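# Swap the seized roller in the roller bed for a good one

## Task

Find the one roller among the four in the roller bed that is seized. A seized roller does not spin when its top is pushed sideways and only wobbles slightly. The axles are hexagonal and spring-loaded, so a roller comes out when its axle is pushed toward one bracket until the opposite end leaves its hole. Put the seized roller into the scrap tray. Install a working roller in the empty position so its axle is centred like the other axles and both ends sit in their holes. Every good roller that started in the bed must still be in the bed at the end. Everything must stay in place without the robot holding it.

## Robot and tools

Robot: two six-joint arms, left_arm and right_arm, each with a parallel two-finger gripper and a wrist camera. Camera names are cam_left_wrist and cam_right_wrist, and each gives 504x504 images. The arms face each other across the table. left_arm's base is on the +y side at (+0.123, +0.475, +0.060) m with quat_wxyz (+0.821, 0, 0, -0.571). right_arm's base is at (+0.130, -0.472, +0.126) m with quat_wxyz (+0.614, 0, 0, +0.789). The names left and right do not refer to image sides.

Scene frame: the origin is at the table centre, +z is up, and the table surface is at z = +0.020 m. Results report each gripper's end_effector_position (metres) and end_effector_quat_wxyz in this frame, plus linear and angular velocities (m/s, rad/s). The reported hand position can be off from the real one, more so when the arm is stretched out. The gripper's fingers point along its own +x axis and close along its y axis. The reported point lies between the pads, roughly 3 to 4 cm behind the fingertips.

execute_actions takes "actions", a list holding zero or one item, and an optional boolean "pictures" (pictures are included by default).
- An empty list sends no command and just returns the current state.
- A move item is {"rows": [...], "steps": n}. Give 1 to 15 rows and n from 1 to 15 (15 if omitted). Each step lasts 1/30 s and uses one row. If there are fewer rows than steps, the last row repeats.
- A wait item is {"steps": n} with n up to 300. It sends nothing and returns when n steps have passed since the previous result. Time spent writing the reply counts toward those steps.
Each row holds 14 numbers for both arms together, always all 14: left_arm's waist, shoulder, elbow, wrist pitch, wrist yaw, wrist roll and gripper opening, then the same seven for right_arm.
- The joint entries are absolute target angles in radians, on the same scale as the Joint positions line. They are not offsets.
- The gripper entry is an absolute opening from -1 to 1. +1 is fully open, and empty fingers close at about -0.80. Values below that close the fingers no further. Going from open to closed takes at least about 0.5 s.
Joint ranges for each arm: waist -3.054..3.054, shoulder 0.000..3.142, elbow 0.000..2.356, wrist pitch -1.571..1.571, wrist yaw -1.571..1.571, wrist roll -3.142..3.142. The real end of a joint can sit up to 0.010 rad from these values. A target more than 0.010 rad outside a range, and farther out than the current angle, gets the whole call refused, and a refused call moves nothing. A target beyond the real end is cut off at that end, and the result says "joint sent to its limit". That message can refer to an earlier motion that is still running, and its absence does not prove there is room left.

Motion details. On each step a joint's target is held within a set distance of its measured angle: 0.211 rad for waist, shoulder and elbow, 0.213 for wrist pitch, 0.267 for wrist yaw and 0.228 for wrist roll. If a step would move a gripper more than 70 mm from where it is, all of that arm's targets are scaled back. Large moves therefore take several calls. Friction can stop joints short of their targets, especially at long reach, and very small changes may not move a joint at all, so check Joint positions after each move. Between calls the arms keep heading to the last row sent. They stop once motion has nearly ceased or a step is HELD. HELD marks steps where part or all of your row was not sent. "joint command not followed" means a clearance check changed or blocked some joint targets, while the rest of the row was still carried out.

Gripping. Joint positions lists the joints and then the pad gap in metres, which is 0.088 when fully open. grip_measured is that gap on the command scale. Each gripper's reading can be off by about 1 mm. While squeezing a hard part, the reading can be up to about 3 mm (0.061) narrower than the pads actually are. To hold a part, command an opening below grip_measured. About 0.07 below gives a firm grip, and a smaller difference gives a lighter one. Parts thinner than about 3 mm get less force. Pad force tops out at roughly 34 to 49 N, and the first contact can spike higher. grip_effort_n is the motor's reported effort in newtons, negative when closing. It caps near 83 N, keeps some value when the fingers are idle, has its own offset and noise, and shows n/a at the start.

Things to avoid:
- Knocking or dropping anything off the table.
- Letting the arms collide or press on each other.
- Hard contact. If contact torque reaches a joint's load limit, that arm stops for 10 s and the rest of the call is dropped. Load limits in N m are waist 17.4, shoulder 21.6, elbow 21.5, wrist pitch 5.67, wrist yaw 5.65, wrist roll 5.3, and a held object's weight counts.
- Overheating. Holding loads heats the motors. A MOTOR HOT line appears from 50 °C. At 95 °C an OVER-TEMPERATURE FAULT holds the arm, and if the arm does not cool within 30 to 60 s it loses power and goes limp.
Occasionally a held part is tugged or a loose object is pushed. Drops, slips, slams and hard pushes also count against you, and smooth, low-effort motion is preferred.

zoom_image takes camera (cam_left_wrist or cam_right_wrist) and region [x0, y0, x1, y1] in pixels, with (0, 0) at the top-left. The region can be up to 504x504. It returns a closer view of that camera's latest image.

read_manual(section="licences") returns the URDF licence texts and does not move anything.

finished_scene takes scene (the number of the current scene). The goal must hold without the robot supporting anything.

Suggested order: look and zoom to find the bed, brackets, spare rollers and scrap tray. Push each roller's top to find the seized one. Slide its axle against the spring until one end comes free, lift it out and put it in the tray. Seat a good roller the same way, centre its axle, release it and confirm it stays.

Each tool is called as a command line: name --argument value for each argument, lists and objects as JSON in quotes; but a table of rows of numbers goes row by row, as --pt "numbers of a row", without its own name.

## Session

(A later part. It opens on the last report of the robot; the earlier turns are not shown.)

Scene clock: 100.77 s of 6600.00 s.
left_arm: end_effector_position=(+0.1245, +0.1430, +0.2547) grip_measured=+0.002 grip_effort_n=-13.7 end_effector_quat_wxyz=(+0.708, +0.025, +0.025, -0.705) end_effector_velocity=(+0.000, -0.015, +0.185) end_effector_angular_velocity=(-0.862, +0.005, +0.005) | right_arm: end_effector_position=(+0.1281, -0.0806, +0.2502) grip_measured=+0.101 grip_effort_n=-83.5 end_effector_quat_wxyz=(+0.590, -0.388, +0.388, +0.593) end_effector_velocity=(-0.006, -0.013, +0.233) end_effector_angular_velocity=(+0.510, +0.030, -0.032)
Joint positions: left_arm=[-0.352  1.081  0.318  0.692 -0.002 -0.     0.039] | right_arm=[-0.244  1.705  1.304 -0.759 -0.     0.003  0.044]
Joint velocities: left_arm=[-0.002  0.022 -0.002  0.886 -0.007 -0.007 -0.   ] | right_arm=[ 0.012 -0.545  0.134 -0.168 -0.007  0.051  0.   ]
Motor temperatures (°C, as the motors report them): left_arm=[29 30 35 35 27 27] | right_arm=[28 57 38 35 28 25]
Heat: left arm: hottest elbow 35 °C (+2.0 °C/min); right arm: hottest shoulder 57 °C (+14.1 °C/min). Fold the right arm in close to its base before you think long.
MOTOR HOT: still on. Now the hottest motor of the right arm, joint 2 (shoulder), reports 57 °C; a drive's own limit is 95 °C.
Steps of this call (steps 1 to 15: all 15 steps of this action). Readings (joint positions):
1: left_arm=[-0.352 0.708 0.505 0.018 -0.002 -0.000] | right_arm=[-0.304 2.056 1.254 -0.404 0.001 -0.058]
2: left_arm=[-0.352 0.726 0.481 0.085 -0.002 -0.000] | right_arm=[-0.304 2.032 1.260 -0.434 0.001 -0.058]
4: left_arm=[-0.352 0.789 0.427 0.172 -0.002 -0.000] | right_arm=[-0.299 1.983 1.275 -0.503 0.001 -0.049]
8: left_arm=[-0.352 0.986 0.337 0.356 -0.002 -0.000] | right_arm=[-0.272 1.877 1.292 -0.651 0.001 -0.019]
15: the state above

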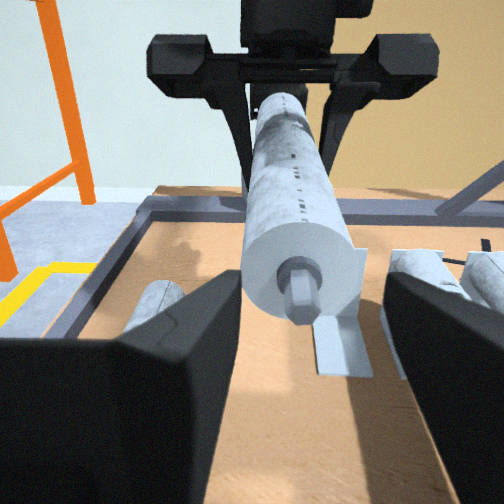

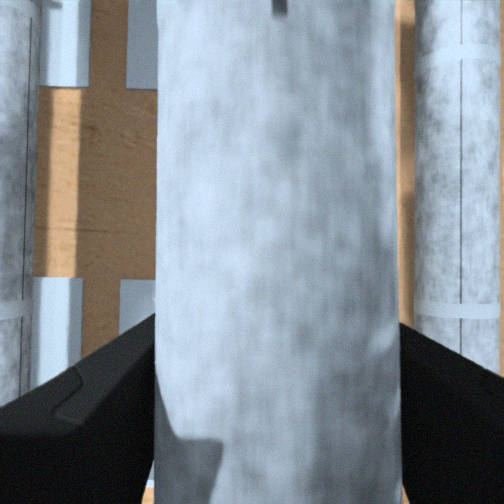

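execute_actions --actions '[{"rows":[[-0.35,1.17,0.3,0.86,0,0,0,-0.24,1.62,1.37,-0.75,0,0.01,-0.03]]}]'

Scene clock: 103.10 s of 6600.00 s.
left_arm: end_effector_position=(+0.1246, +0.1354, +0.2620) grip_measured=+0.002 grip_effort_n=-13.7 end_effector_quat_wxyz=(+0.709, -0.002, -0.002, -0.706) end_effector_velocity=(+0.000, +0.000, -0.000) end_effector_angular_velocity=(-0.002, +0.007, +0.005) | right_arm: end_effector_position=(+0.1280, -0.0788, +0.2750) grip_measured=+0.101 grip_effort_n=-83.5 end_effector_quat_wxyz=(+0.603, -0.367, +0.370, +0.604) end_effector_velocity=(-0.002, +0.005, +0.004) end_effector_angular_velocity=(+0.027, +0.023, +0.001)
Joint positions: left_arm=[-0.352  1.162  0.31   0.858 -0.002 -0.     0.039] | right_arm=[-0.244  1.656  1.323 -0.764 -0.     0.008  0.044]
Joint velocities: left_arm=[-0.002  0.002 -0.002  0.007 -0.007 -0.007 -0.   ] | right_arm=[-0.002 -0.002  0.002  0.022 -0.022  0.007 -0.   ]
Motor temperatures (°C, as the motors report them): left_arm=[29 30 35 35 27 27] | right_arm=[28 56 38 35 28 25]
Heat: left arm: hottest elbow 35 °C (+2.0 °C/min); right arm: hottest shoulder 56 °C (+12.0 °C/min). Fold the right arm in close to its base before you think long.
MOTOR HOT: still on. Now the hottest motor of the right arm, joint 2 (shoulder), reports 56 °C; a drive's own limit is 95 °C.
Steps of this call (steps 1 to 30: the robot went on to your last target; steps 31 to 55: nothing new was sent; steps 56 to 70: all 15 steps of this action). Readings (joint positions):
56: left_arm=[-0.352 1.098 0.318 0.796 -0.002 -0.000] | right_arm=[-0.244 1.656 1.323 -0.781 -0.000 0.008]
57: left_arm=[-0.352 1.112 0.317 0.819 -0.002 -0.000] | right_arm=[-0.244 1.656 1.323 -0.779 -0.000 0.008]
59: left_arm=[-0.352 1.137 0.315 0.835 -0.002 -0.000] | right_arm=[-0.244 1.656 1.323 -0.771 -0.000 0.008]
63: left_arm=[-0.352 1.158 0.310 0.851 -0.002 -0.000] | right_arm=[-0.244 1.656 1.323 -0.765 -0.000 0.008]
70: the state above

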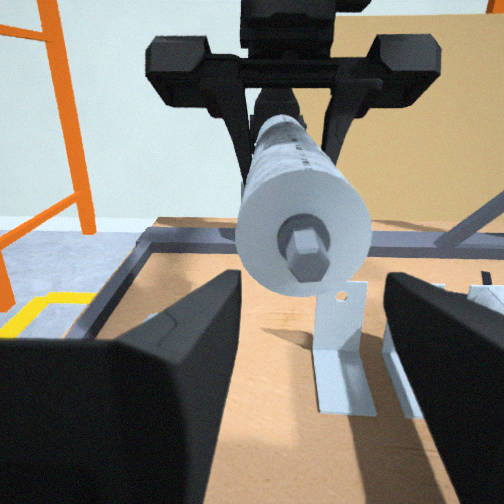

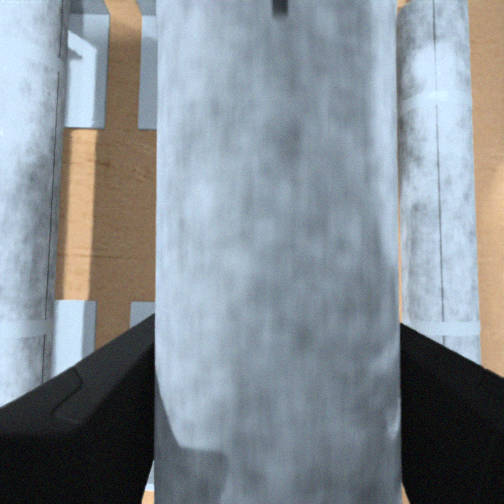

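execute_actions --actions '[{"rows":[[-0.352,1.275,0.372,0.907,0,0.5,-0.1,-0.24,1.62,1.37,-0.75,0,0.01,-0.03]]}]'

execute_actions --actions '[{"rows":[[-0.352,1.275,0.372,0.907,0,0.5,-0.68,-0.24,1.62,1.37,-0.75,0,0.01,-0.03]],"steps":12}]'

Scene clock: 106.80 s of 6600.00 s.
left_arm: end_effector_position=(+0.1246, +0.1170, +0.2616) grip_measured=-0.097 grip_effort_n=-13.7 end_effector_quat_wxyz=(+0.689, +0.168, -0.171, -0.684) end_effector_velocity=(+0.002, -0.002, -0.002) end_effector_angular_velocity=(+0.003, -0.124, +0.010) | right_arm: end_effector_position=(+0.1280, -0.0787, +0.2750) grip_measured=+0.101 grip_effort_n=-83.5 end_effector_quat_wxyz=(+0.603, -0.367, +0.370, +0.604) end_effector_velocity=(-0.000, -0.001, +0.001) end_effector_angular_velocity=(-0.002, +0.003, +0.007)
Joint positions: left_arm=[-0.352  1.265  0.365  0.906 -0.002  0.484  0.034] | right_arm=[-0.244  1.656  1.323 -0.764 -0.     0.008  0.044]
Joint velocities: left_arm=[ 0.002  0.012  0.002  0.007 -0.007  0.125 -0.001] | right_arm=[-0.002 -0.002  0.002 -0.007 -0.007 -0.007 -0.   ]
Motor temperatures (°C, as the motors report them): left_arm=[29 30 35 35 27 27] | right_arm=[28 56 39 35 28 25]
Heat: left arm: hottest elbow 35 °C (+2.0 °C/min); right arm: hottest shoulder 56 °C (+11.0 °C/min). Fold the right arm in close to its base before you think long.
MOTOR HOT: still on. Now the hottest motor of the right arm, joint 2 (shoulder), reports 56 °C; a drive's own limit is 95 °C.
Steps of this call (steps 1 to 15: the robot went on to your last target; steps 16 to 90: nothing new was sent; then 0.20 s passed at rest; steps 91 to 105: all 15 steps of this action). Readings (joint positions):
91: left_arm=[-0.352 1.170 0.313 0.865 -0.002 0.026] | right_arm=[-0.244 1.656 1.323 -0.764 -0.000 0.008]
92: left_arm=[-0.352 1.191 0.322 0.880 -0.002 0.085] | right_arm=[-0.244 1.656 1.323 -0.764 -0.000 0.008]
94: left_arm=[-0.352 1.233 0.345 0.889 -0.002 0.190] | right_arm=[-0.244 1.656 1.323 -0.764 -0.000 0.008]
98: left_arm=[-0.352 1.259 0.359 0.901 -0.002 0.388] | right_arm=[-0.244 1.656 1.323 -0.764 -0.000 0.008]
105: the state above

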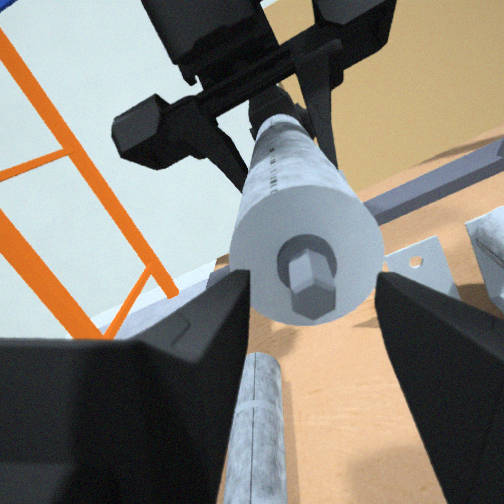

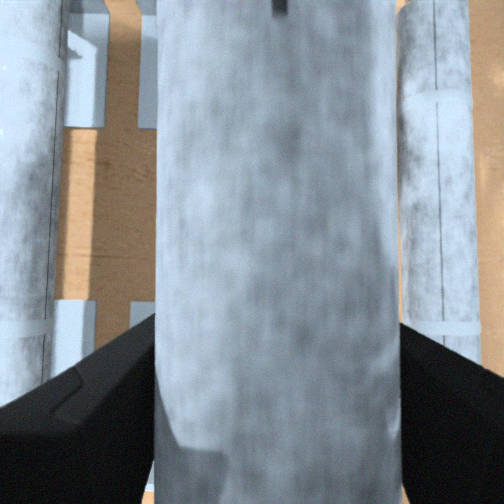

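Scene clock: 107.20 s of 6600.00 s.
left_arm: end_effector_position=(+0.1246, +0.1169, +0.2616) grip_measured=-0.628 grip_effort_n=-83.5 end_effector_quat_wxyz=(+0.688, +0.172, -0.175, -0.683) end_effector_velocity=(-0.002, +0.001, -0.002) end_effector_angular_velocity=(+0.007, +0.022, -0.000) | right_arm: end_effector_position=(+0.1276, -0.0787, +0.2750) grip_measured=+0.101 grip_effort_n=-83.5 end_effector_quat_wxyz=(+0.603, -0.367, +0.370, +0.604) end_effector_velocity=(-0.000, -0.002, -0.001) end_effector_angular_velocity=(-0.007, +0.003, +0.007)
Joint positions: left_arm=[-0.352  1.266  0.365  0.907 -0.002  0.496  0.008] | right_arm=[-0.243  1.656  1.323 -0.764 -0.     0.008  0.044]
Joint velocities: left_arm=[-0.007 -0.002 -0.002 -0.007 -0.007 -0.022 -0.   ] | right_arm=[-0.002 -0.002 -0.002 -0.007 -0.007 -0.007  0.   ]
Motor temperatures (°C, as the motors report them): left_arm=[29 30 35 35 27 27] | right_arm=[28 56 39 36 28 25]
Heat: left arm: hottest elbow 35 °C (+2.0 °C/min); right arm: hottest shoulder 56 °C (+10.1 °C/min). Fold the right arm in close to its base before you think long.
MOTOR HOT: still on. Now the hottest motor of the right arm, joint 2 (shoulder), reports 56 °C; a drive's own limit is 95 °C.
Steps of this call (steps 1 to 12: all 12 steps of this action). Readings (joint positions):
1: left_arm=[-0.352 1.266 0.365 0.906 -0.002 0.487] | right_arm=[-0.244 1.656 1.323 -0.764 -0.000 0.008]
2: left_arm=[-0.352 1.266 0.365 0.906 -0.002 0.490] | right_arm=[-0.244 1.656 1.323 -0.764 -0.000 0.008]
4: left_arm=[-0.352 1.266 0.365 0.906 -0.002 0.493] | right_arm=[-0.244 1.656 1.323 -0.764 -0.000 0.008]
8: left_arm=[-0.352 1.266 0.365 0.907 -0.002 0.495] | right_arm=[-0.243 1.656 1.323 -0.764 -0.000 0.008]
12: the state above

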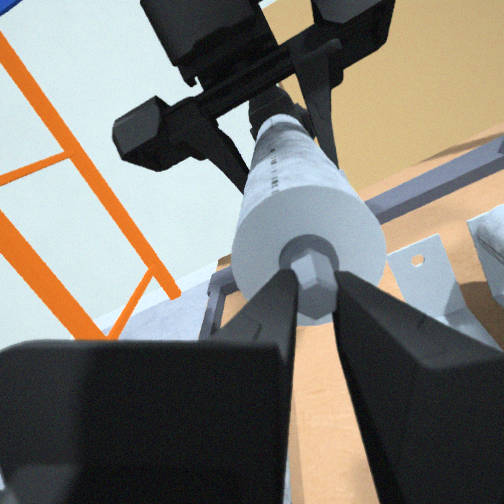

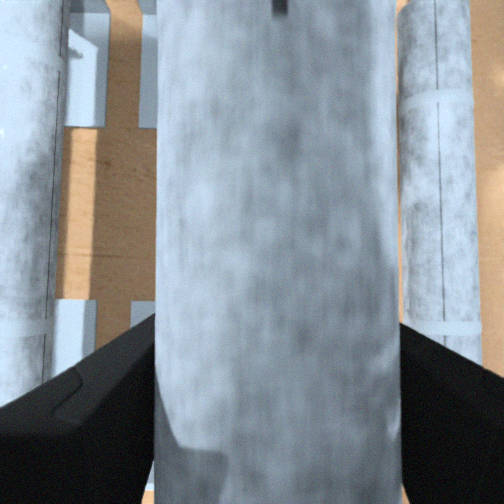

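execute_actions --actions '[{"rows":[[-0.352,1.275,0.372,0.907,0,-0.15,-0.68,-0.24,1.62,1.37,-0.75,0,0.01,-0.03]]}]' --pictures false

execute_actions --actions '[{"rows":[[-0.352,1.275,0.372,0.907,0,0.053,-0.68,-0.24,1.62,1.37,-0.75,0,0.01,-0.03]]}]' --pictures false

execute_actions --actions '[{"rows":[[-0.352,1.275,0.372,0.907,0,0.053,0,-0.24,1.62,1.37,-0.75,0,0.01,-0.03]],"steps":8}]'

execute_actions --actions '[{"rows":[[-0.352,0.9,0.22,0.6,0,0,1,-0.24,1.62,1.37,-0.75,0,0.01,-0.03]],"steps":12}]' --pictures false

execute_actions --actions '[{"rows":[[-0.58,0.5,0.25,-0.1,0,0,1,-0.22,1.64,1.37,-0.76,0,0.03,-0.03],[-0.58,0.5,0.25,-0.1,0,0,1,-0.2,1.67,1.38,-0.76,0,0.05,-0.03],[-0.58,0.5,0.25,-0.1,0,0,1,-0.18,1.7,1.39,-0.76,0,0.07,-0.03],[-0.58,0.5,0.25,-0.1,0,0,1,-0.16,1.73,1.4,-0.76,0,0.09,-0.03],[-0.58,0.5,0.25,-0.1,0,0,1,-0.14,1.76,1.41,-0.76,0,0.11,-0.03],[-0.58,0.5,0.25,-0.1,0,0,1,-0.12,1.79,1.42,-0.76,0,0.13,-0.03],[-0.58,0.5,0.25,-0.1,0,0,1,-0.101,1.82,1.43,-0.77,0,0.158,-0.03]]}]'

Scene clock: 115.17 s of 6600.00 s.
left_arm: end_effector_position=(+0.1244, +0.1169, +0.2616) grip_measured=-0.628 grip_effort_n=-83.5 end_effector_quat_wxyz=(+0.707, -0.043, +0.039, -0.705) end_effector_velocity=(-0.002, +0.000, -0.003) end_effector_angular_velocity=(+0.011, +0.256, -0.011) | right_arm: end_effector_position=(+0.1277, -0.0787, +0.2750) grip_measured=+0.101 grip_effort_n=-83.5 end_effector_quat_wxyz=(+0.603, -0.367, +0.370, +0.604) end_effector_velocity=(+0.004, +0.002, +0.002) end_effector_angular_velocity=(+0.012, -0.010, -0.004)
Joint positions: left_arm=[-0.352  1.266  0.365  0.907 -0.    -0.116  0.008] | right_arm=[-0.243  1.656  1.323 -0.764 -0.     0.009  0.044]
Joint velocities: left_arm=[-0.002  0.002 -0.002 -0.007  0.007 -0.256 -0.   ] | right_arm=[-0.007 -0.002  0.002  0.007  0.007 -0.007  0.   ]
Motor temperatures (°C, as the motors report them): left_arm=[29 30 35 36 27 27] | right_arm=[28 56 41 36 28 25]
Heat: left arm: hottest wrist pitch 36 °C (+3.0 °C/min); right arm: hottest shoulder 56 °C (+7.1 °C/min). Fold the right arm in close to its base before you think long.
MOTOR HOT: still on. Now the hottest motor of the right arm, joint 2 (shoulder), reports 56 °C; a drive's own limit is 95 °C.
Steps of this call (steps 1 to 15: the robot went on to your last target; steps 16 to 90: nothing new was sent; then 4.47 s passed at rest; steps 91 to 105: all 15 steps of this action). Readings (joint positions):
91: left_arm=[-0.352 1.266 0.365 0.907 -0.002 0.472] | right_arm=[-0.243 1.656 1.323 -0.764 -0.000 0.008]
92: left_arm=[-0.352 1.266 0.365 0.907 -0.002 0.415] | right_arm=[-0.243 1.656 1.323 -0.764 -0.000 0.008]
94: left_arm=[-0.352 1.266 0.365 0.907 -0.002 0.309] | right_arm=[-0.243 1.656 1.323 -0.764 -0.000 0.008]
98: left_arm=[-0.352 1.266 0.365 0.907 -0.001 0.097] | right_arm=[-0.243 1.656 1.323 -0.764 -0.000 0.009]
105: the state above

Scene clock: 115.67 s of 6600.00 s.
left_arm: end_effector_position=(+0.1244, +0.1169, +0.2616) grip_measured=-0.628 grip_effort_n=-83.5 end_effector_quat_wxyz=(+0.708, +0.015, -0.019, -0.706) end_effector_velocity=(+0.000, +0.001, -0.003) end_effector_angular_velocity=(+0.017, -0.007, +0.005) | right_arm: end_effector_position=(+0.1277, -0.0787, +0.2750) grip_measured=+0.101 grip_effort_n=-83.5 end_effector_quat_wxyz=(+0.603, -0.367, +0.370, +0.604) end_effector_velocity=(-0.000, -0.002, -0.001) end_effector_angular_velocity=(-0.007, +0.003, +0.007)
Joint positions: left_arm=[-0.352  1.266  0.365  0.907 -0.     0.047  0.008] | right_arm=[-0.243  1.656  1.323 -0.764 -0.     0.009  0.044]
Joint velocities: left_arm=[-0.002 -0.007 -0.002 -0.022 -0.007  0.007  0.   ] | right_arm=[-0.002 -0.002 -0.002 -0.007 -0.007 -0.007 -0.   ]
Motor temperatures (°C, as the motors report them): left_arm=[29 30 35 36 27 27] | right_arm=[28 56 41 37 28 25]
Heat: left arm: hottest wrist pitch 36 °C (+3.0 °C/min); right arm: hottest shoulder 56 °C (+7.1 °C/min). Fold the right arm in close to its base before you think long.
MOTOR HOT: still on. Now the hottest motor of the right arm, joint 2 (shoulder), reports 56 °C; a drive's own limit is 95 °C.
Steps of this call (steps 1 to 15: all 15 steps of this action). Readings (joint positions):
1: left_arm=[-0.352 1.266 0.365 0.907 -0.000 -0.101] | right_arm=[-0.243 1.656 1.323 -0.764 -0.000 0.009]
2: left_arm=[-0.352 1.266 0.365 0.907 -0.000 -0.061] | right_arm=[-0.243 1.656 1.323 -0.764 -0.000 0.009]
4: left_arm=[-0.352 1.266 0.365 0.907 -0.000 -0.010] | right_arm=[-0.243 1.656 1.323 -0.764 -0.000 0.009]
8: left_arm=[-0.352 1.266 0.365 0.907 -0.000 0.032] | right_arm=[-0.243 1.656 1.323 -0.764 -0.000 0.009]
15: the state above

Scene clock: 115.93 s of 6600.00 s.
left_arm: end_effector_position=(+0.1244, +0.1168, +0.2617) grip_measured=-0.072 grip_effort_n=16.0 end_effector_quat_wxyz=(+0.708, +0.015, -0.020, -0.706) end_effector_velocity=(-0.002, +0.001, -0.002) end_effector_angular_velocity=(+0.007, +0.022, -0.020) | right_arm: end_effector_position=(+0.1277, -0.0787, +0.2750) grip_measured=+0.101 grip_effort_n=-83.5 end_effector_quat_wxyz=(+0.603, -0.367, +0.370, +0.604) end_effector_velocity=(-0.000, +0.004, +0.000) end_effector_angular_velocity=(+0.017, +0.003, +0.007)
Joint positions: left_arm=[-0.352  1.266  0.366  0.907 -0.     0.049  0.035] | right_arm=[-0.243  1.656  1.323 -0.764 -0.     0.009  0.044]
Joint velocities: left_arm=[ 0.002 -0.002 -0.002 -0.007  0.022 -0.022  0.03 ] | right_arm=[-0.002  0.002 -0.002  0.022 -0.007 -0.007 -0.   ]
Motor temperatures (°C, as the motors report them): left_arm=[29 30 35 36 27 27] | right_arm=[28 56 41 37 28 25]
Heat: left arm: hottest wrist pitch 36 °C (+3.0 °C/min); right arm: hottest shoulder 56 °C (+7.1 °C/min). Fold the right arm in close to its base before you think long.
MOTOR HOT: still on. Now the hottest motor of the right arm, joint 2 (shoulder), reports 56 °C; a drive's own limit is 95 °C.
Steps of this call (steps 1 to 8: all 8 steps of this action). Readings (joint positions):
1: left_arm=[-0.352 1.266 0.365 0.907 -0.000 0.048] | right_arm=[-0.243 1.656 1.323 -0.764 -0.000 0.009]
2: left_arm=[-0.352 1.266 0.366 0.907 -0.000 0.049] | right_arm=[-0.243 1.656 1.323 -0.764 -0.000 0.009]
4: left_arm=[-0.352 1.266 0.366 0.907 -0.000 0.049] | right_arm=[-0.243 1.656 1.323 -0.764 -0.000 0.009]
8: the state above

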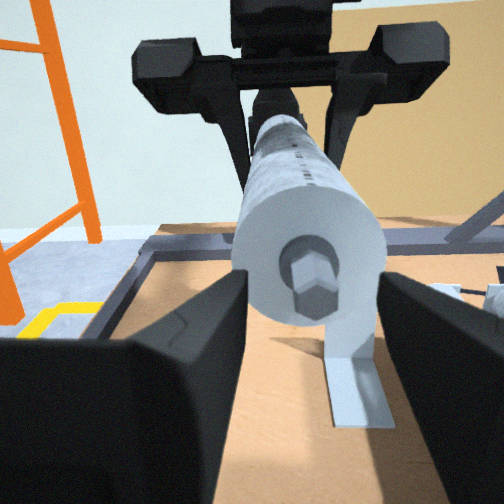

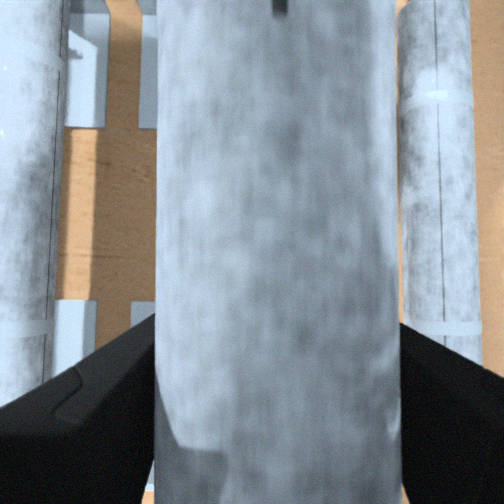

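Scene clock: 116.33 s of 6600.00 s.
left_arm: end_effector_position=(+0.1242, +0.1697, +0.2517) grip_measured=+0.955 grip_effort_n=15.6 end_effector_quat_wxyz=(+0.708, +0.024, +0.021, -0.706) end_effector_velocity=(-0.003, +0.018, -0.029) end_effector_angular_velocity=(+0.100, +0.008, -0.014) | right_arm: end_effector_position=(+0.1277, -0.0787, +0.2750) grip_measured=+0.101 grip_effort_n=-83.5 end_effector_quat_wxyz=(+0.603, -0.367, +0.370, +0.604) end_effector_velocity=(-0.002, -0.001, +0.001) end_effector_angular_velocity=(-0.003, +0.023, +0.001)
Joint positions: left_arm=[-0.352  0.916  0.238  0.615 -0.     0.005  0.086] | right_arm=[-0.243  1.656  1.323 -0.764 -0.     0.009  0.044]
Joint velocities: left_arm=[-0.007 -0.1   -0.061 -0.139  0.007 -0.007  0.019] | right_arm=[-0.002 -0.002  0.002 -0.007 -0.022  0.007 -0.   ]
Motor temperatures (°C, as the motors report them): left_arm=[29 30 35 36 27 27] | right_arm=[28 56 41 37 28 25]
Heat: left arm: hottest wrist pitch 36 °C (+3.0 °C/min); right arm: hottest shoulder 56 °C (+7.0 °C/min). Fold the right arm in close to its base before you think long.
MOTOR HOT: still on. Now the hottest motor of the right arm, joint 2 (shoulder), reports 56 °C; a drive's own limit is 95 °C.
Steps of this call (steps 1 to 12: all 12 steps of this action). Readings (joint positions):
1: left_arm=[-0.352 1.252 0.357 0.888 -0.000 0.046] | right_arm=[-0.243 1.656 1.323 -0.764 -0.000 0.009]
2: left_arm=[-0.352 1.209 0.337 0.830 -0.000 0.036] | right_arm=[-0.243 1.656 1.323 -0.764 -0.000 0.009]
4: left_arm=[-0.352 1.104 0.279 0.730 -0.000 0.021] | right_arm=[-0.243 1.656 1.323 -0.764 -0.000 0.009]
8: left_arm=[-0.352 0.958 0.241 0.643 -0.000 0.009] | right_arm=[-0.243 1.656 1.323 -0.764 -0.000 0.009]
12: the state above

Scene clock: 116.83 s of 6600.00 s.
left_arm: end_effector_position=(+0.0682, +0.2311, +0.2212) grip_measured=+0.991 grip_effort_n=16.5 end_effector_quat_wxyz=(+0.616, +0.121, +0.095, -0.773) end_effector_velocity=(+0.004, +0.029, -0.063) end_effector_angular_velocity=(+0.295, -0.080, -0.003) | right_arm: end_effector_position=(+0.0665, -0.0700, +0.2202) grip_measured=+0.101 grip_effort_n=-83.5 end_effector_quat_wxyz=(+0.558, -0.402, +0.426, +0.588) end_effector_velocity=(+0.013, +0.013, +0.005) end_effector_angular_velocity=(+0.058, -0.010, -0.082)
Joint positions: left_arm=[-0.575  0.514  0.251 -0.046  0.003  0.003  0.088] | right_arm=[-0.094  1.846  1.381 -0.782 -0.006  0.15   0.044]
Joint velocities: left_arm=[-0.022 -0.071 -0.002 -0.374 -0.022  0.007 -0.   ] | right_arm=[-0.022 -0.002  0.002  0.051  0.037  0.051  0.   ]
Motor temperatures (°C, as the motors report them): left_arm=[29 30 35 36 27 27] | right_arm=[28 56 41 37 28 25]
Heat: left arm: hottest wrist pitch 36 °C (+3.1 °C/min); right arm: hottest shoulder 56 °C (+6.2 °C/min). Fold the right arm in close to its base before you think long.
MOTOR HOT: still on. Now the hottest motor of the right arm, joint 2 (shoulder), reports 56 °C; a drive's own limit is 95 °C.
Steps of this call (steps 1 to 15: all 15 steps of this action). Readings (joint positions):
1: left_arm=[-0.367 0.897 0.238 0.584 -0.012 0.004] | right_arm=[-0.242 1.656 1.323 -0.764 -0.000 0.011]
2: left_arm=[-0.416 0.855 0.239 0.521 -0.012 0.003] | right_arm=[-0.239 1.658 1.324 -0.764 0.001 0.018]
4: left_arm=[-0.503 0.754 0.239 0.426 0.005 0.003] | right_arm=[-0.224 1.676 1.334 -0.769 0.005 0.042]
8: left_arm=[-0.559 0.572 0.247 0.233 0.004 0.003] | right_arm=[-0.156 1.766 1.375 -0.767 0.005 0.109]
15: the state above

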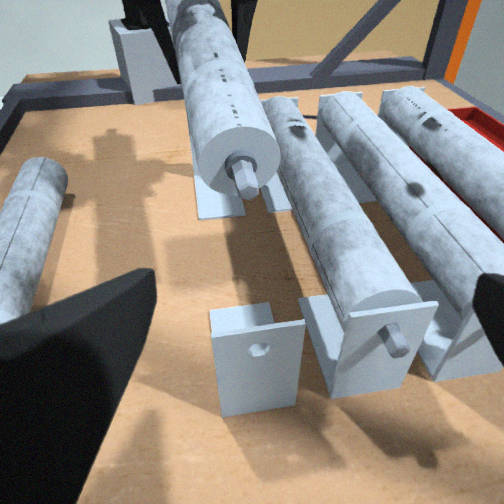

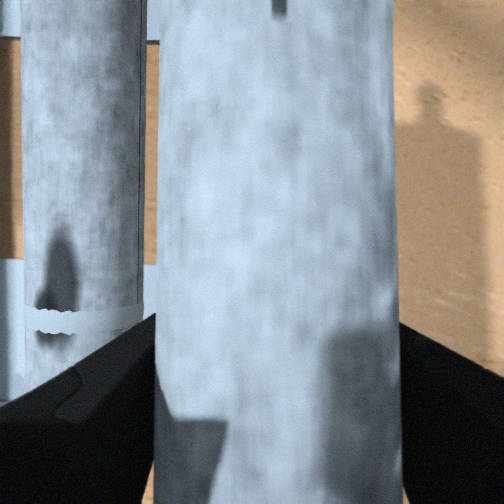

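execute_actions --actions '[{"rows":[[-0.58,0.5,0.2,-0.1,0,0,1,-0.101,1.85,1.445,-0.77,0,0.156,-0.03],[-0.58,0.5,0.2,-0.1,0,0,1,-0.101,1.88,1.46,-0.765,0,0.156,-0.03],[-0.58,0.5,0.2,-0.1,0,0,1,-0.102,1.91,1.475,-0.76,0,0.155,-0.03],[-0.58,0.5,0.2,-0.1,0,0,1,-0.102,1.94,1.49,-0.75,0,0.154,-0.03],[-0.58,0.5,0.2,-0.1,0,0,1,-0.103,1.97,1.505,-0.74,0,0.153,-0.03],[-0.58,0.5,0.2,-0.1,0,0,1,-0.104,2,1.52,-0.73,0,0.152,-0.03],[-0.58,0.5,0.2,-0.1,0,0,1,-0.105,2.02,1.53,-0.72,0,0.151,-0.03],[-0.58,0.5,0.2,-0.1,0,0,1,-0.105,2.035,1.54,-0.71,0,0.15,-0.03],[-0.58,0.5,0.2,-0.1,0,0,1,-0.105,2.05,1.545,-0.7,0,0.15,-0.03]]}]' --pictures false

execute_actions --actions '[{"rows":[[-0.58,0.5,0.2,-0.1,0,0,1,-0.105,2.065,1.55,-0.695,0,0.15,-0.03]]}]'

Scene clock: 125.53 s of 6600.00 s.
left_arm: end_effector_position=(+0.0693, +0.2388, +0.1954) grip_measured=+0.992 grip_effort_n=16.5 end_effector_quat_wxyz=(+0.611, +0.151, +0.119, -0.768) end_effector_velocity=(+0.003, -0.001, -0.001) end_effector_angular_velocity=(-0.012, +0.001, +0.021) | right_arm: end_effector_position=(+0.0647, -0.0344, +0.1654) grip_measured=+0.101 grip_effort_n=-83.5 end_effector_quat_wxyz=(+0.552, -0.418, +0.441, +0.571) end_effector_velocity=(-0.001, +0.009, -0.027) end_effector_angular_velocity=(-0.008, +0.004, +0.007)
Joint positions: left_arm=[-0.578  0.501  0.213 -0.1    0.003  0.003  0.088] | right_arm=[-0.101  2.072  1.489 -0.718 -0.002  0.153  0.044]
Joint velocities: left_arm=[-0.002 -0.002 -0.012  0.022 -0.022 -0.007 -0.   ] | right_arm=[-0.002  0.071 -0.002  0.066 -0.007 -0.007 -0.   ]
Motor temperatures (°C, as the motors report them): left_arm=[29 30 35 36 27 27] | right_arm=[28 55 42 36 28 25]
Heat: left arm: hottest wrist pitch 36 °C (+2.0 °C/min); right arm: hottest shoulder 55 °C (+1.0 °C/min). Fold the right arm in close to its base before you think long.
MOTOR HOT: still on. Now the hottest motor of the right arm, joint 2 (shoulder), reports 55 °C; a drive's own limit is 95 °C.
Steps of this call (steps 1 to 30: the robot went on to your last target; steps 31 to 90: nothing new was sent; then 5.20 s passed at rest; steps 91 to 105: all 15 steps of this action). Readings (joint positions):
91: left_arm=[-0.578 0.503 0.249 -0.097 0.003 0.003] | right_arm=[-0.099 1.847 1.389 -0.778 -0.002 0.156]
92: left_arm=[-0.578 0.502 0.244 -0.096 0.003 0.003] | right_arm=[-0.099 1.853 1.392 -0.779 -0.002 0.156]
94: left_arm=[-0.578 0.501 0.230 -0.098 0.003 0.003] | right_arm=[-0.099 1.879 1.412 -0.778 -0.002 0.156]
98: left_arm=[-0.578 0.501 0.214 -0.100 0.003 0.003] | right_arm=[-0.100 1.978 1.467 -0.742 -0.002 0.155]
105: the state above

Scene clock: 126.03 s of 6600.00 s.
left_arm: end_effector_position=(+0.0693, +0.2389, +0.1951) grip_measured=+0.992 grip_effort_n=16.5 end_effector_quat_wxyz=(+0.611, +0.152, +0.120, -0.768) end_effector_velocity=(+0.003, +0.001, -0.003) end_effector_angular_velocity=(+0.007, -0.003, +0.021) | right_arm: end_effector_position=(+0.0637, -0.0261, +0.1664) grip_measured=+0.101 grip_effort_n=-83.5 end_effector_quat_wxyz=(+0.556, -0.411, +0.436, +0.576) end_effector_velocity=(+0.001, -0.006, -0.005) end_effector_angular_velocity=(-0.034, +0.014, +0.006)
Joint positions: left_arm=[-0.578  0.501  0.212 -0.1    0.003  0.003  0.088] | right_arm=[-0.102  2.087  1.51  -0.703 -0.002  0.152  0.044]
Joint velocities: left_arm=[-0.002 -0.007 -0.007 -0.007 -0.022 -0.007 -0.   ] | right_arm=[-0.007  0.007 -0.002 -0.022 -0.022 -0.007 -0.   ]
Motor temperatures (°C, as the motors report them): left_arm=[29 30 35 36 27 27] | right_arm=[28 55 42 36 28 25]
Heat: left arm: hottest wrist pitch 36 °C (+2.0 °C/min); right arm: hottest shoulder 55 °C (+1.0 °C/min). Fold the right arm in close to its base before you think long.
MOTOR HOT: still on. Now the hottest motor of the right arm, joint 2 (shoulder), reports 55 °C; a drive's own limit is 95 °C.
Steps of this call (steps 1 to 15: all 15 steps of this action). Readings (joint positions):
1: left_arm=[-0.578 0.501 0.212 -0.100 0.003 0.003] | right_arm=[-0.102 2.075 1.490 -0.716 -0.002 0.153]
2: left_arm=[-0.578 0.501 0.212 -0.100 0.003 0.003] | right_arm=[-0.102 2.078 1.493 -0.714 -0.002 0.153]
4: left_arm=[-0.578 0.501 0.212 -0.100 0.003 0.003] | right_arm=[-0.102 2.081 1.500 -0.706 -0.002 0.153]
8: left_arm=[-0.578 0.501 0.212 -0.100 0.003 0.003] | right_arm=[-0.102 2.082 1.509 -0.703 -0.002 0.152]
15: the state above

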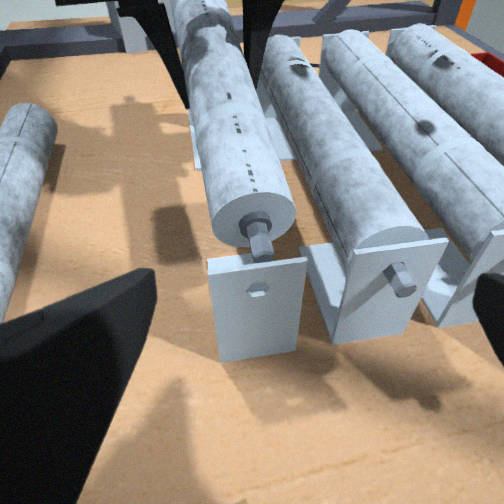

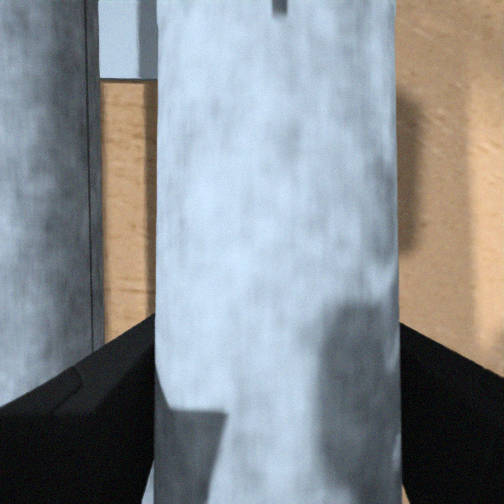

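execute_actions --actions '[{"rows":[[-0.58,0.5,0.2,-0.1,0,0,1,-0.111,2.075,1.55,-0.695,0,0.15,-0.03],[-0.58,0.5,0.2,-0.1,0,0,1,-0.111,2.083,1.55,-0.695,0,0.15,-0.03]]}]' --pictures false

execute_actions --actions '[{"rows":[[-0.58,0.5,0.2,-0.1,0,0,1,-0.112,2.093,1.563,-0.7,0,0.15,-0.03],[-0.58,0.5,0.2,-0.1,0,0,1,-0.112,2.103,1.576,-0.705,0,0.15,-0.03]]}]'

zoom_image --camera "cam_left_wrist" --region '[190,190,330,330]'

Scene clock: 134.73 s of 6600.00 s.
left_arm: end_effector_position=(+0.0693, +0.2389, +0.1951) grip_measured=+0.992 grip_effort_n=16.5 end_effector_quat_wxyz=(+0.611, +0.152, +0.120, -0.768) end_effector_velocity=(-0.001, +0.001, -0.002) end_effector_angular_velocity=(+0.009, +0.008, -0.006) | right_arm: end_effector_position=(+0.0667, -0.0267, +0.1586) grip_measured=+0.101 grip_effort_n=-83.5 end_effector_quat_wxyz=(+0.555, -0.415, +0.441, +0.570) end_effector_velocity=(+0.000, -0.002, -0.000) end_effector_angular_velocity=(-0.008, +0.004, +0.007)
Joint positions: left_arm=[-0.578  0.501  0.212 -0.1    0.003  0.003  0.088] | right_arm=[-0.108  2.105  1.51  -0.703 -0.002  0.152  0.044]
Joint velocities: left_arm=[-0.002 -0.002 -0.002 -0.007  0.007 -0.007 -0.   ] | right_arm=[-0.002 -0.002 -0.002 -0.007 -0.007 -0.007 -0.   ]
Motor temperatures (°C, as the motors report them): left_arm=[29 30 35 36 27 27] | right_arm=[28 56 43 36 28 25]
Heat: left arm: hottest wrist pitch 36 °C (+2.0 °C/min); right arm: hottest shoulder 56 °C (-1.0 °C/min). Fold the right arm in close to its base before you think long.
MOTOR HOT: still on. Now the hottest motor of the right arm, joint 2 (shoulder), reports 56 °C; a drive's own limit is 95 °C.
Steps of this call (steps 1 to 15: the robot went on to your last target; steps 16 to 90: nothing new was sent; then 5.20 s passed at rest; steps 91 to 105: all 15 steps of this action). Readings (joint positions):
91: left_arm=[-0.578 0.501 0.212 -0.100 0.003 0.003] | right_arm=[-0.102 2.088 1.510 -0.703 -0.002 0.152]
92: left_arm=[-0.578 0.501 0.212 -0.100 0.003 0.003] | right_arm=[-0.102 2.089 1.510 -0.703 -0.002 0.152]
94: left_arm=[-0.578 0.501 0.212 -0.100 0.003 0.003] | right_arm=[-0.104 2.094 1.510 -0.703 -0.002 0.152]
98: left_arm=[-0.578 0.501 0.212 -0.100 0.003 0.003] | right_arm=[-0.107 2.103 1.510 -0.703 -0.002 0.152]
105: the state above

Scene clock: 135.23 s of 6600.00 s.
left_arm: end_effector_position=(+0.0693, +0.2389, +0.1951) grip_measured=+0.992 grip_effort_n=16.5 end_effector_quat_wxyz=(+0.611, +0.152, +0.120, -0.768) end_effector_velocity=(+0.001, +0.000, -0.001) end_effector_angular_velocity=(+0.005, -0.011, +0.002) | right_arm: end_effector_position=(+0.0661, -0.0224, +0.1571) grip_measured=+0.101 grip_effort_n=-83.5 end_effector_quat_wxyz=(+0.555, -0.415, +0.442, +0.570) end_effector_velocity=(+0.000, -0.001, -0.001) end_effector_angular_velocity=(-0.008, +0.004, +0.007)
Joint positions: left_arm=[-0.578  0.501  0.212 -0.1    0.003  0.003  0.088] | right_arm=[-0.108  2.124  1.533 -0.709 -0.002  0.152  0.044]
Joint velocities: left_arm=[-0.002  0.002  0.002 -0.007 -0.007  0.007 -0.   ] | right_arm=[-0.002  0.002  0.002 -0.007 -0.007 -0.007 -0.   ]
Motor temperatures (°C, as the motors report them): left_arm=[29 30 35 36 27 27] | right_arm=[28 56 43 36 28 25]
Heat: left arm: hottest wrist pitch 36 °C (+2.0 °C/min); right arm: hottest shoulder 56 °C (-1.0 °C/min). Fold the right arm in close to its base before you think long.
MOTOR HOT: still on. Now the hottest motor of the right arm, joint 2 (shoulder), reports 56 °C; a drive's own limit is 95 °C.
Steps of this call (steps 1 to 15: all 15 steps of this action). Readings (joint positions):
1: left_arm=[-0.578 0.501 0.212 -0.100 0.003 0.003] | right_arm=[-0.108 2.106 1.511 -0.703 -0.002 0.152]
2: left_arm=[-0.578 0.501 0.212 -0.100 0.003 0.003] | right_arm=[-0.108 2.109 1.514 -0.704 -0.002 0.152]
4: left_arm=[-0.578 0.501 0.212 -0.100 0.003 0.003] | right_arm=[-0.108 2.116 1.523 -0.706 -0.002 0.152]
8: left_arm=[-0.578 0.501 0.212 -0.100 0.003 0.003] | right_arm=[-0.108 2.123 1.531 -0.708 -0.002 0.152]
15: the state above

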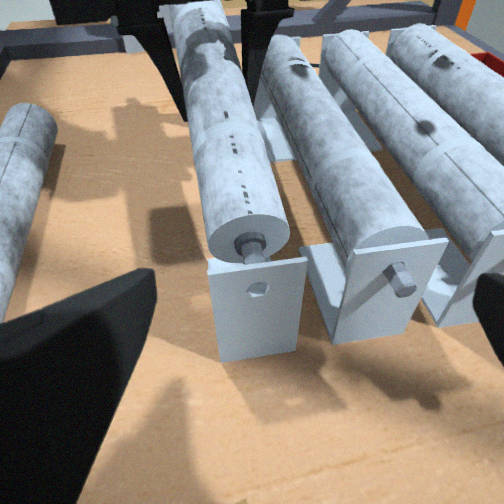

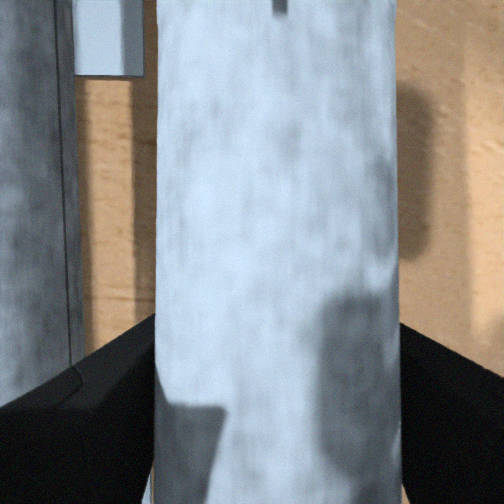

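Region (190, 190, 330, 330) of cam_left_wrist's 504x504 image, scaled by 3.600, with more detail than that image has.

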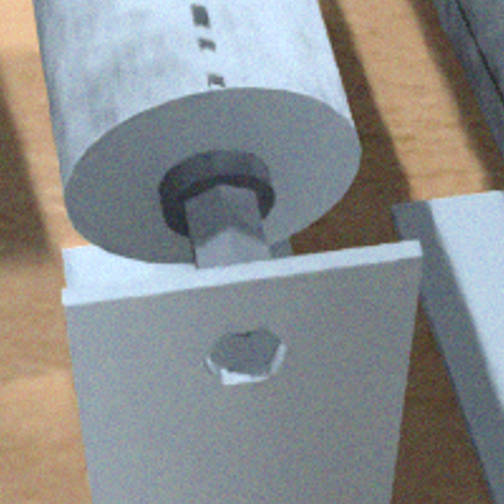

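execute_actions --actions '[{"rows":[[-0.58,0.5,0.2,-0.1,0,0,1,-0.113,2.109,1.586,-0.707,0,0.15,-0.03],[-0.58,0.5,0.2,-0.1,0,0,1,-0.113,2.115,1.596,-0.71,0,0.149,-0.03],[-0.58,0.5,0.2,-0.1,0,0,1,-0.114,2.122,1.606,-0.713,0,0.148,-0.03]]}]'

zoom_image --camera "cam_left_wrist" --region '[190,190,330,330]'

Scene clock: 140.17 s of 6600.00 s.
left_arm: end_effector_position=(+0.0693, +0.2389, +0.1951) grip_measured=+0.992 grip_effort_n=16.5 end_effector_quat_wxyz=(+0.611, +0.152, +0.120, -0.768) end_effector_velocity=(-0.000, +0.001, -0.002) end_effector_angular_velocity=(+0.006, -0.006, -0.007) | right_arm: end_effector_position=(+0.0665, -0.0180, +0.1561) grip_measured=+0.101 grip_effort_n=-83.5 end_effector_quat_wxyz=(+0.555, -0.416, +0.442, +0.569) end_effector_velocity=(+0.000, -0.001, +0.001) end_effector_angular_velocity=(-0.003, +0.001, +0.021)
Joint positions: left_arm=[-0.578  0.501  0.212 -0.1    0.003  0.003  0.088] | right_arm=[-0.11   2.143  1.56  -0.719 -0.002  0.151  0.044]
Joint velocities: left_arm=[ 0.002 -0.002 -0.002 -0.007  0.007  0.007  0.   ] | right_arm=[-0.002 -0.002  0.002 -0.007 -0.007 -0.022 -0.   ]
Motor temperatures (°C, as the motors report them): left_arm=[29 30 35 36 27 27] | right_arm=[28 56 43 35 28 25]
Heat: left arm: hottest wrist pitch 36 °C (+1.0 °C/min); right arm: hottest shoulder 56 °C (-4.0 °C/min). Fold the right arm in close to its base before you think long.
MOTOR HOT: still on. Now the hottest motor of the right arm, joint 2 (shoulder), reports 56 °C; a drive's own limit is 95 °C.
Steps of this call (steps 1 to 15: the robot went on to your last target; steps 16 to 90: nothing new was sent; then 1.43 s passed at rest; steps 91 to 105: all 15 steps of this action). Readings (joint positions):
91: left_arm=[-0.578 0.501 0.212 -0.100 0.003 0.003] | right_arm=[-0.108 2.125 1.534 -0.710 -0.002 0.152]
92: left_arm=[-0.578 0.501 0.212 -0.100 0.003 0.003] | right_arm=[-0.108 2.126 1.537 -0.712 -0.002 0.152]
94: left_arm=[-0.578 0.501 0.212 -0.100 0.003 0.003] | right_arm=[-0.109 2.133 1.547 -0.715 -0.002 0.151]
98: left_arm=[-0.578 0.501 0.212 -0.100 0.003 0.003] | right_arm=[-0.110 2.141 1.558 -0.717 -0.002 0.151]
105: the state above

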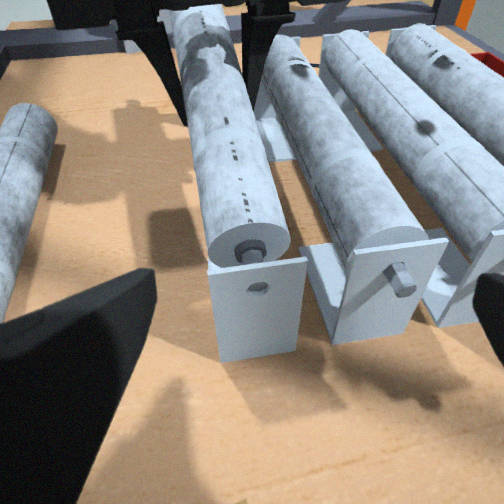

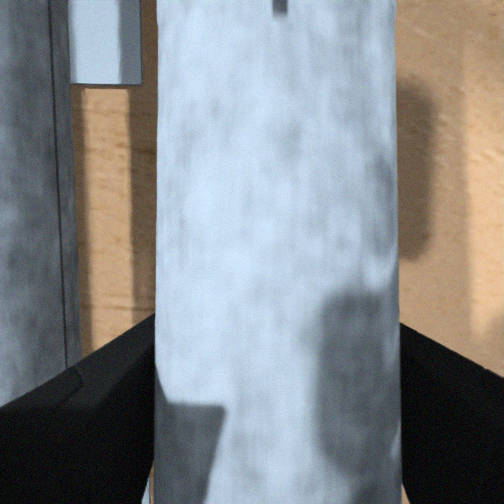

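Region (190, 190, 330, 330) of cam_left_wrist's 504x504 image, scaled by 3.600, with more detail than that image has.

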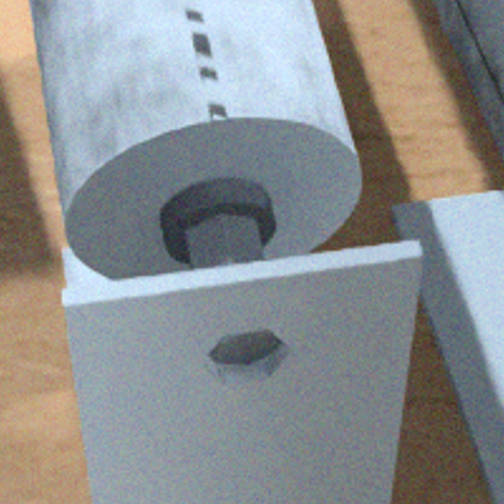

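execute_actions --actions '[{"rows":[[-0.58,0.5,0.2,-0.1,0,0,1,-0.114,2.127,1.617,-0.715,0,0.148,-0.03],[-0.58,0.5,0.2,-0.1,0,0,1,-0.114,2.133,1.628,-0.718,0,0.148,-0.03],[-0.58,0.5,0.2,-0.1,0,0,1,-0.114,2.139,1.639,-0.721,0,0.148,-0.03]]}]'

zoom_image --camera "cam_left_wrist" --region '[190,190,330,330]'

Scene clock: 143.23 s of 6600.00 s.
left_arm: end_effector_position=(+0.0693, +0.2389, +0.1951) grip_measured=+0.992 grip_effort_n=16.5 end_effector_quat_wxyz=(+0.611, +0.152, +0.120, -0.768) end_effector_velocity=(+0.001, +0.000, -0.001) end_effector_angular_velocity=(-0.001, +0.004, +0.007) | right_arm: end_effector_position=(+0.0664, -0.0167, +0.1548) grip_measured=+0.101 grip_effort_n=-83.5 end_effector_quat_wxyz=(+0.552, -0.420, +0.445, +0.566) end_effector_velocity=(-0.002, -0.004, +0.001) end_effector_angular_velocity=(-0.018, +0.003, +0.011)
Joint positions: left_arm=[-0.578  0.501  0.212 -0.1    0.003  0.003  0.088] | right_arm=[-0.11   2.159  1.583 -0.739 -0.002  0.151  0.044]
Joint velocities: left_arm=[-0.002 -0.002 -0.007  0.007 -0.007 -0.007 -0.   ] | right_arm=[ 0.002 -0.002  0.002 -0.022 -0.007 -0.007  0.   ]
Motor temperatures (°C, as the motors report them): left_arm=[29 30 35 37 27 27] | right_arm=[28 56 43 35 28 25]
Heat: left arm: hottest wrist pitch 37 °C (+2.0 °C/min); right arm: hottest shoulder 56 °C (-4.0 °C/min). Fold the right arm in close to its base before you think long.
MOTOR HOT: still on. Now the hottest motor of the right arm, joint 2 (shoulder), reports 56 °C; a drive's own limit is 95 °C.
Steps of this call (steps 1 to 15: the robot went on to your last target; steps 16 to 77: nothing new was sent; steps 78 to 92: all 15 steps of this action). Readings (joint positions):
78: left_arm=[-0.578 0.501 0.212 -0.100 0.003 0.003] | right_arm=[-0.110 2.143 1.562 -0.721 -0.002 0.151]
79: left_arm=[-0.578 0.501 0.212 -0.100 0.003 0.003] | right_arm=[-0.110 2.145 1.565 -0.723 -0.002 0.151]
81: left_arm=[-0.578 0.501 0.212 -0.100 0.003 0.003] | right_arm=[-0.110 2.151 1.574 -0.732 -0.002 0.151]
85: left_arm=[-0.578 0.501 0.212 -0.100 0.003 0.003] | right_arm=[-0.110 2.157 1.581 -0.737 -0.002 0.151]
92: the state above

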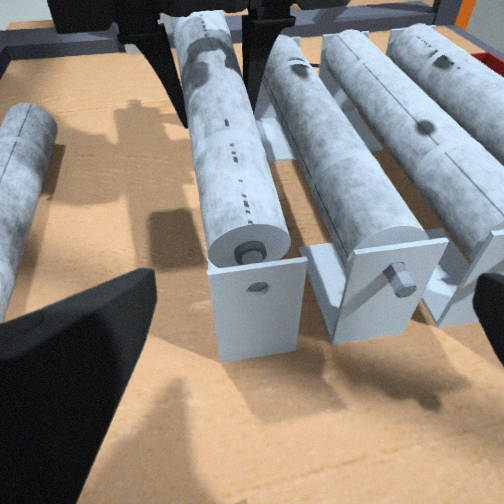

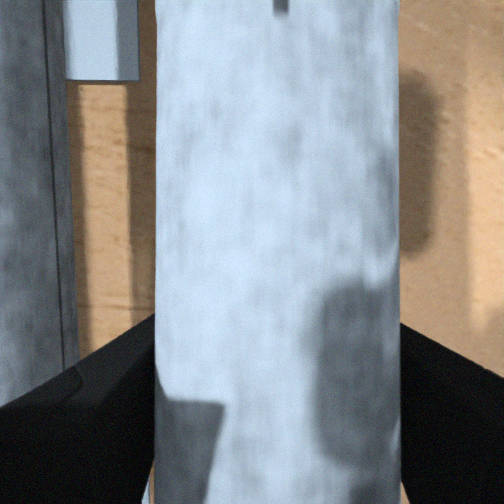

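Region (190, 190, 330, 330) of cam_left_wrist's 504x504 image, scaled by 3.600, with more detail than that image has.

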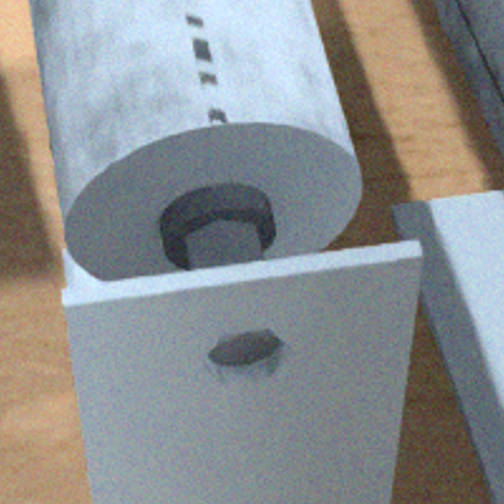

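execute_actions --actions '[{"rows":[[-0.58,0.5,0.12,0.1,0,0,1,-0.109,2.11,1.6,-0.725,0,0.15,-0.03],[-0.58,0.5,0.12,0.1,0,0,1,-0.109,2.095,1.58,-0.725,0,0.15,-0.03],[-0.58,0.5,0.12,0.1,0,0,1,-0.109,2.082,1.567,-0.725,0,0.15,-0.03]]}]'

zoom_image --camera "cam_left_wrist" --region '[190,230,330,370]'

Scene clock: 153.37 s of 6600.00 s.
left_arm: end_effector_position=(+0.0679, +0.2325, +0.1996) grip_measured=+0.992 grip_effort_n=16.5 end_effector_quat_wxyz=(+0.617, +0.106, +0.083, -0.775) end_effector_velocity=(+0.001, +0.001, -0.006) end_effector_angular_velocity=(+0.008, +0.003, +0.007) | right_arm: end_effector_position=(+0.0669, -0.0204, +0.1585) grip_measured=+0.101 grip_effort_n=-83.5 end_effector_quat_wxyz=(+0.553, -0.418, +0.444, +0.567) end_effector_velocity=(+0.002, -0.002, -0.002) end_effector_angular_velocity=(-0.001, -0.009, +0.003)
Joint positions: left_arm=[-0.578  0.5    0.133  0.096  0.003  0.003  0.088] | right_arm=[-0.11   2.135  1.56  -0.733 -0.002  0.151  0.044]
Joint velocities: left_arm=[-0.002 -0.002 -0.017  0.007 -0.007 -0.007  0.   ] | right_arm=[-0.002 -0.002 -0.012  0.007  0.007 -0.007 -0.   ]
Motor temperatures (°C, as the motors report them): left_arm=[29 30 35 37 27 27] | right_arm=[28 57 45 37 28 25]
Heat: left arm: hottest wrist pitch 37 °C (+2.0 °C/min); right arm: hottest shoulder 57 °C (-1.0 °C/min). Fold the right arm in close to its base before you think long.
MOTOR HOT: still on. Now the hottest motor of the right arm, joint 2 (shoulder), reports 57 °C; a drive's own limit is 95 °C.
Steps of this call (steps 1 to 15: the robot went on to your last target; steps 16 to 90: nothing new was sent; then 6.63 s passed at rest; steps 91 to 105: all 15 steps of this action). Readings (joint positions):
91: left_arm=[-0.578 0.501 0.204 -0.078 0.003 0.003] | right_arm=[-0.110 2.159 1.583 -0.740 -0.002 0.151]
92: left_arm=[-0.578 0.501 0.186 -0.023 0.003 0.003] | right_arm=[-0.110 2.159 1.583 -0.740 -0.002 0.151]
94: left_arm=[-0.578 0.500 0.161 0.031 0.003 0.003] | right_arm=[-0.110 2.154 1.576 -0.737 -0.002 0.151]
98: left_arm=[-0.578 0.500 0.138 0.079 0.003 0.003] | right_arm=[-0.110 2.142 1.565 -0.732 -0.002 0.151]
105: the state above

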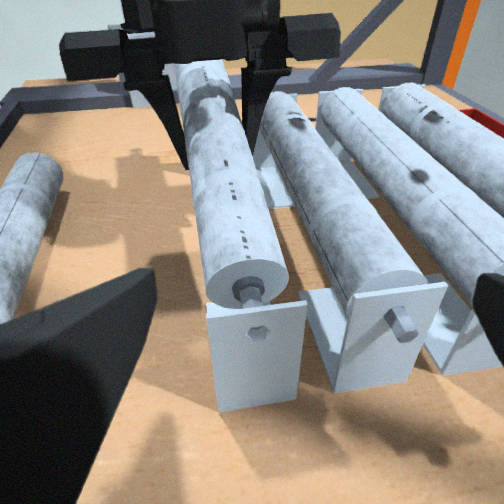

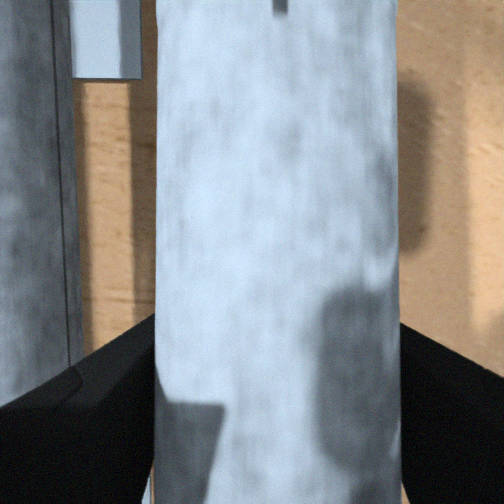

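Region (190, 230, 330, 370) of cam_left_wrist's 504x504 image, scaled by 3.600, with more detail than that image has.

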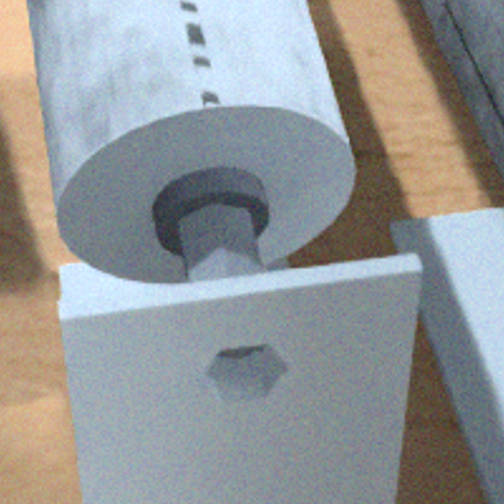

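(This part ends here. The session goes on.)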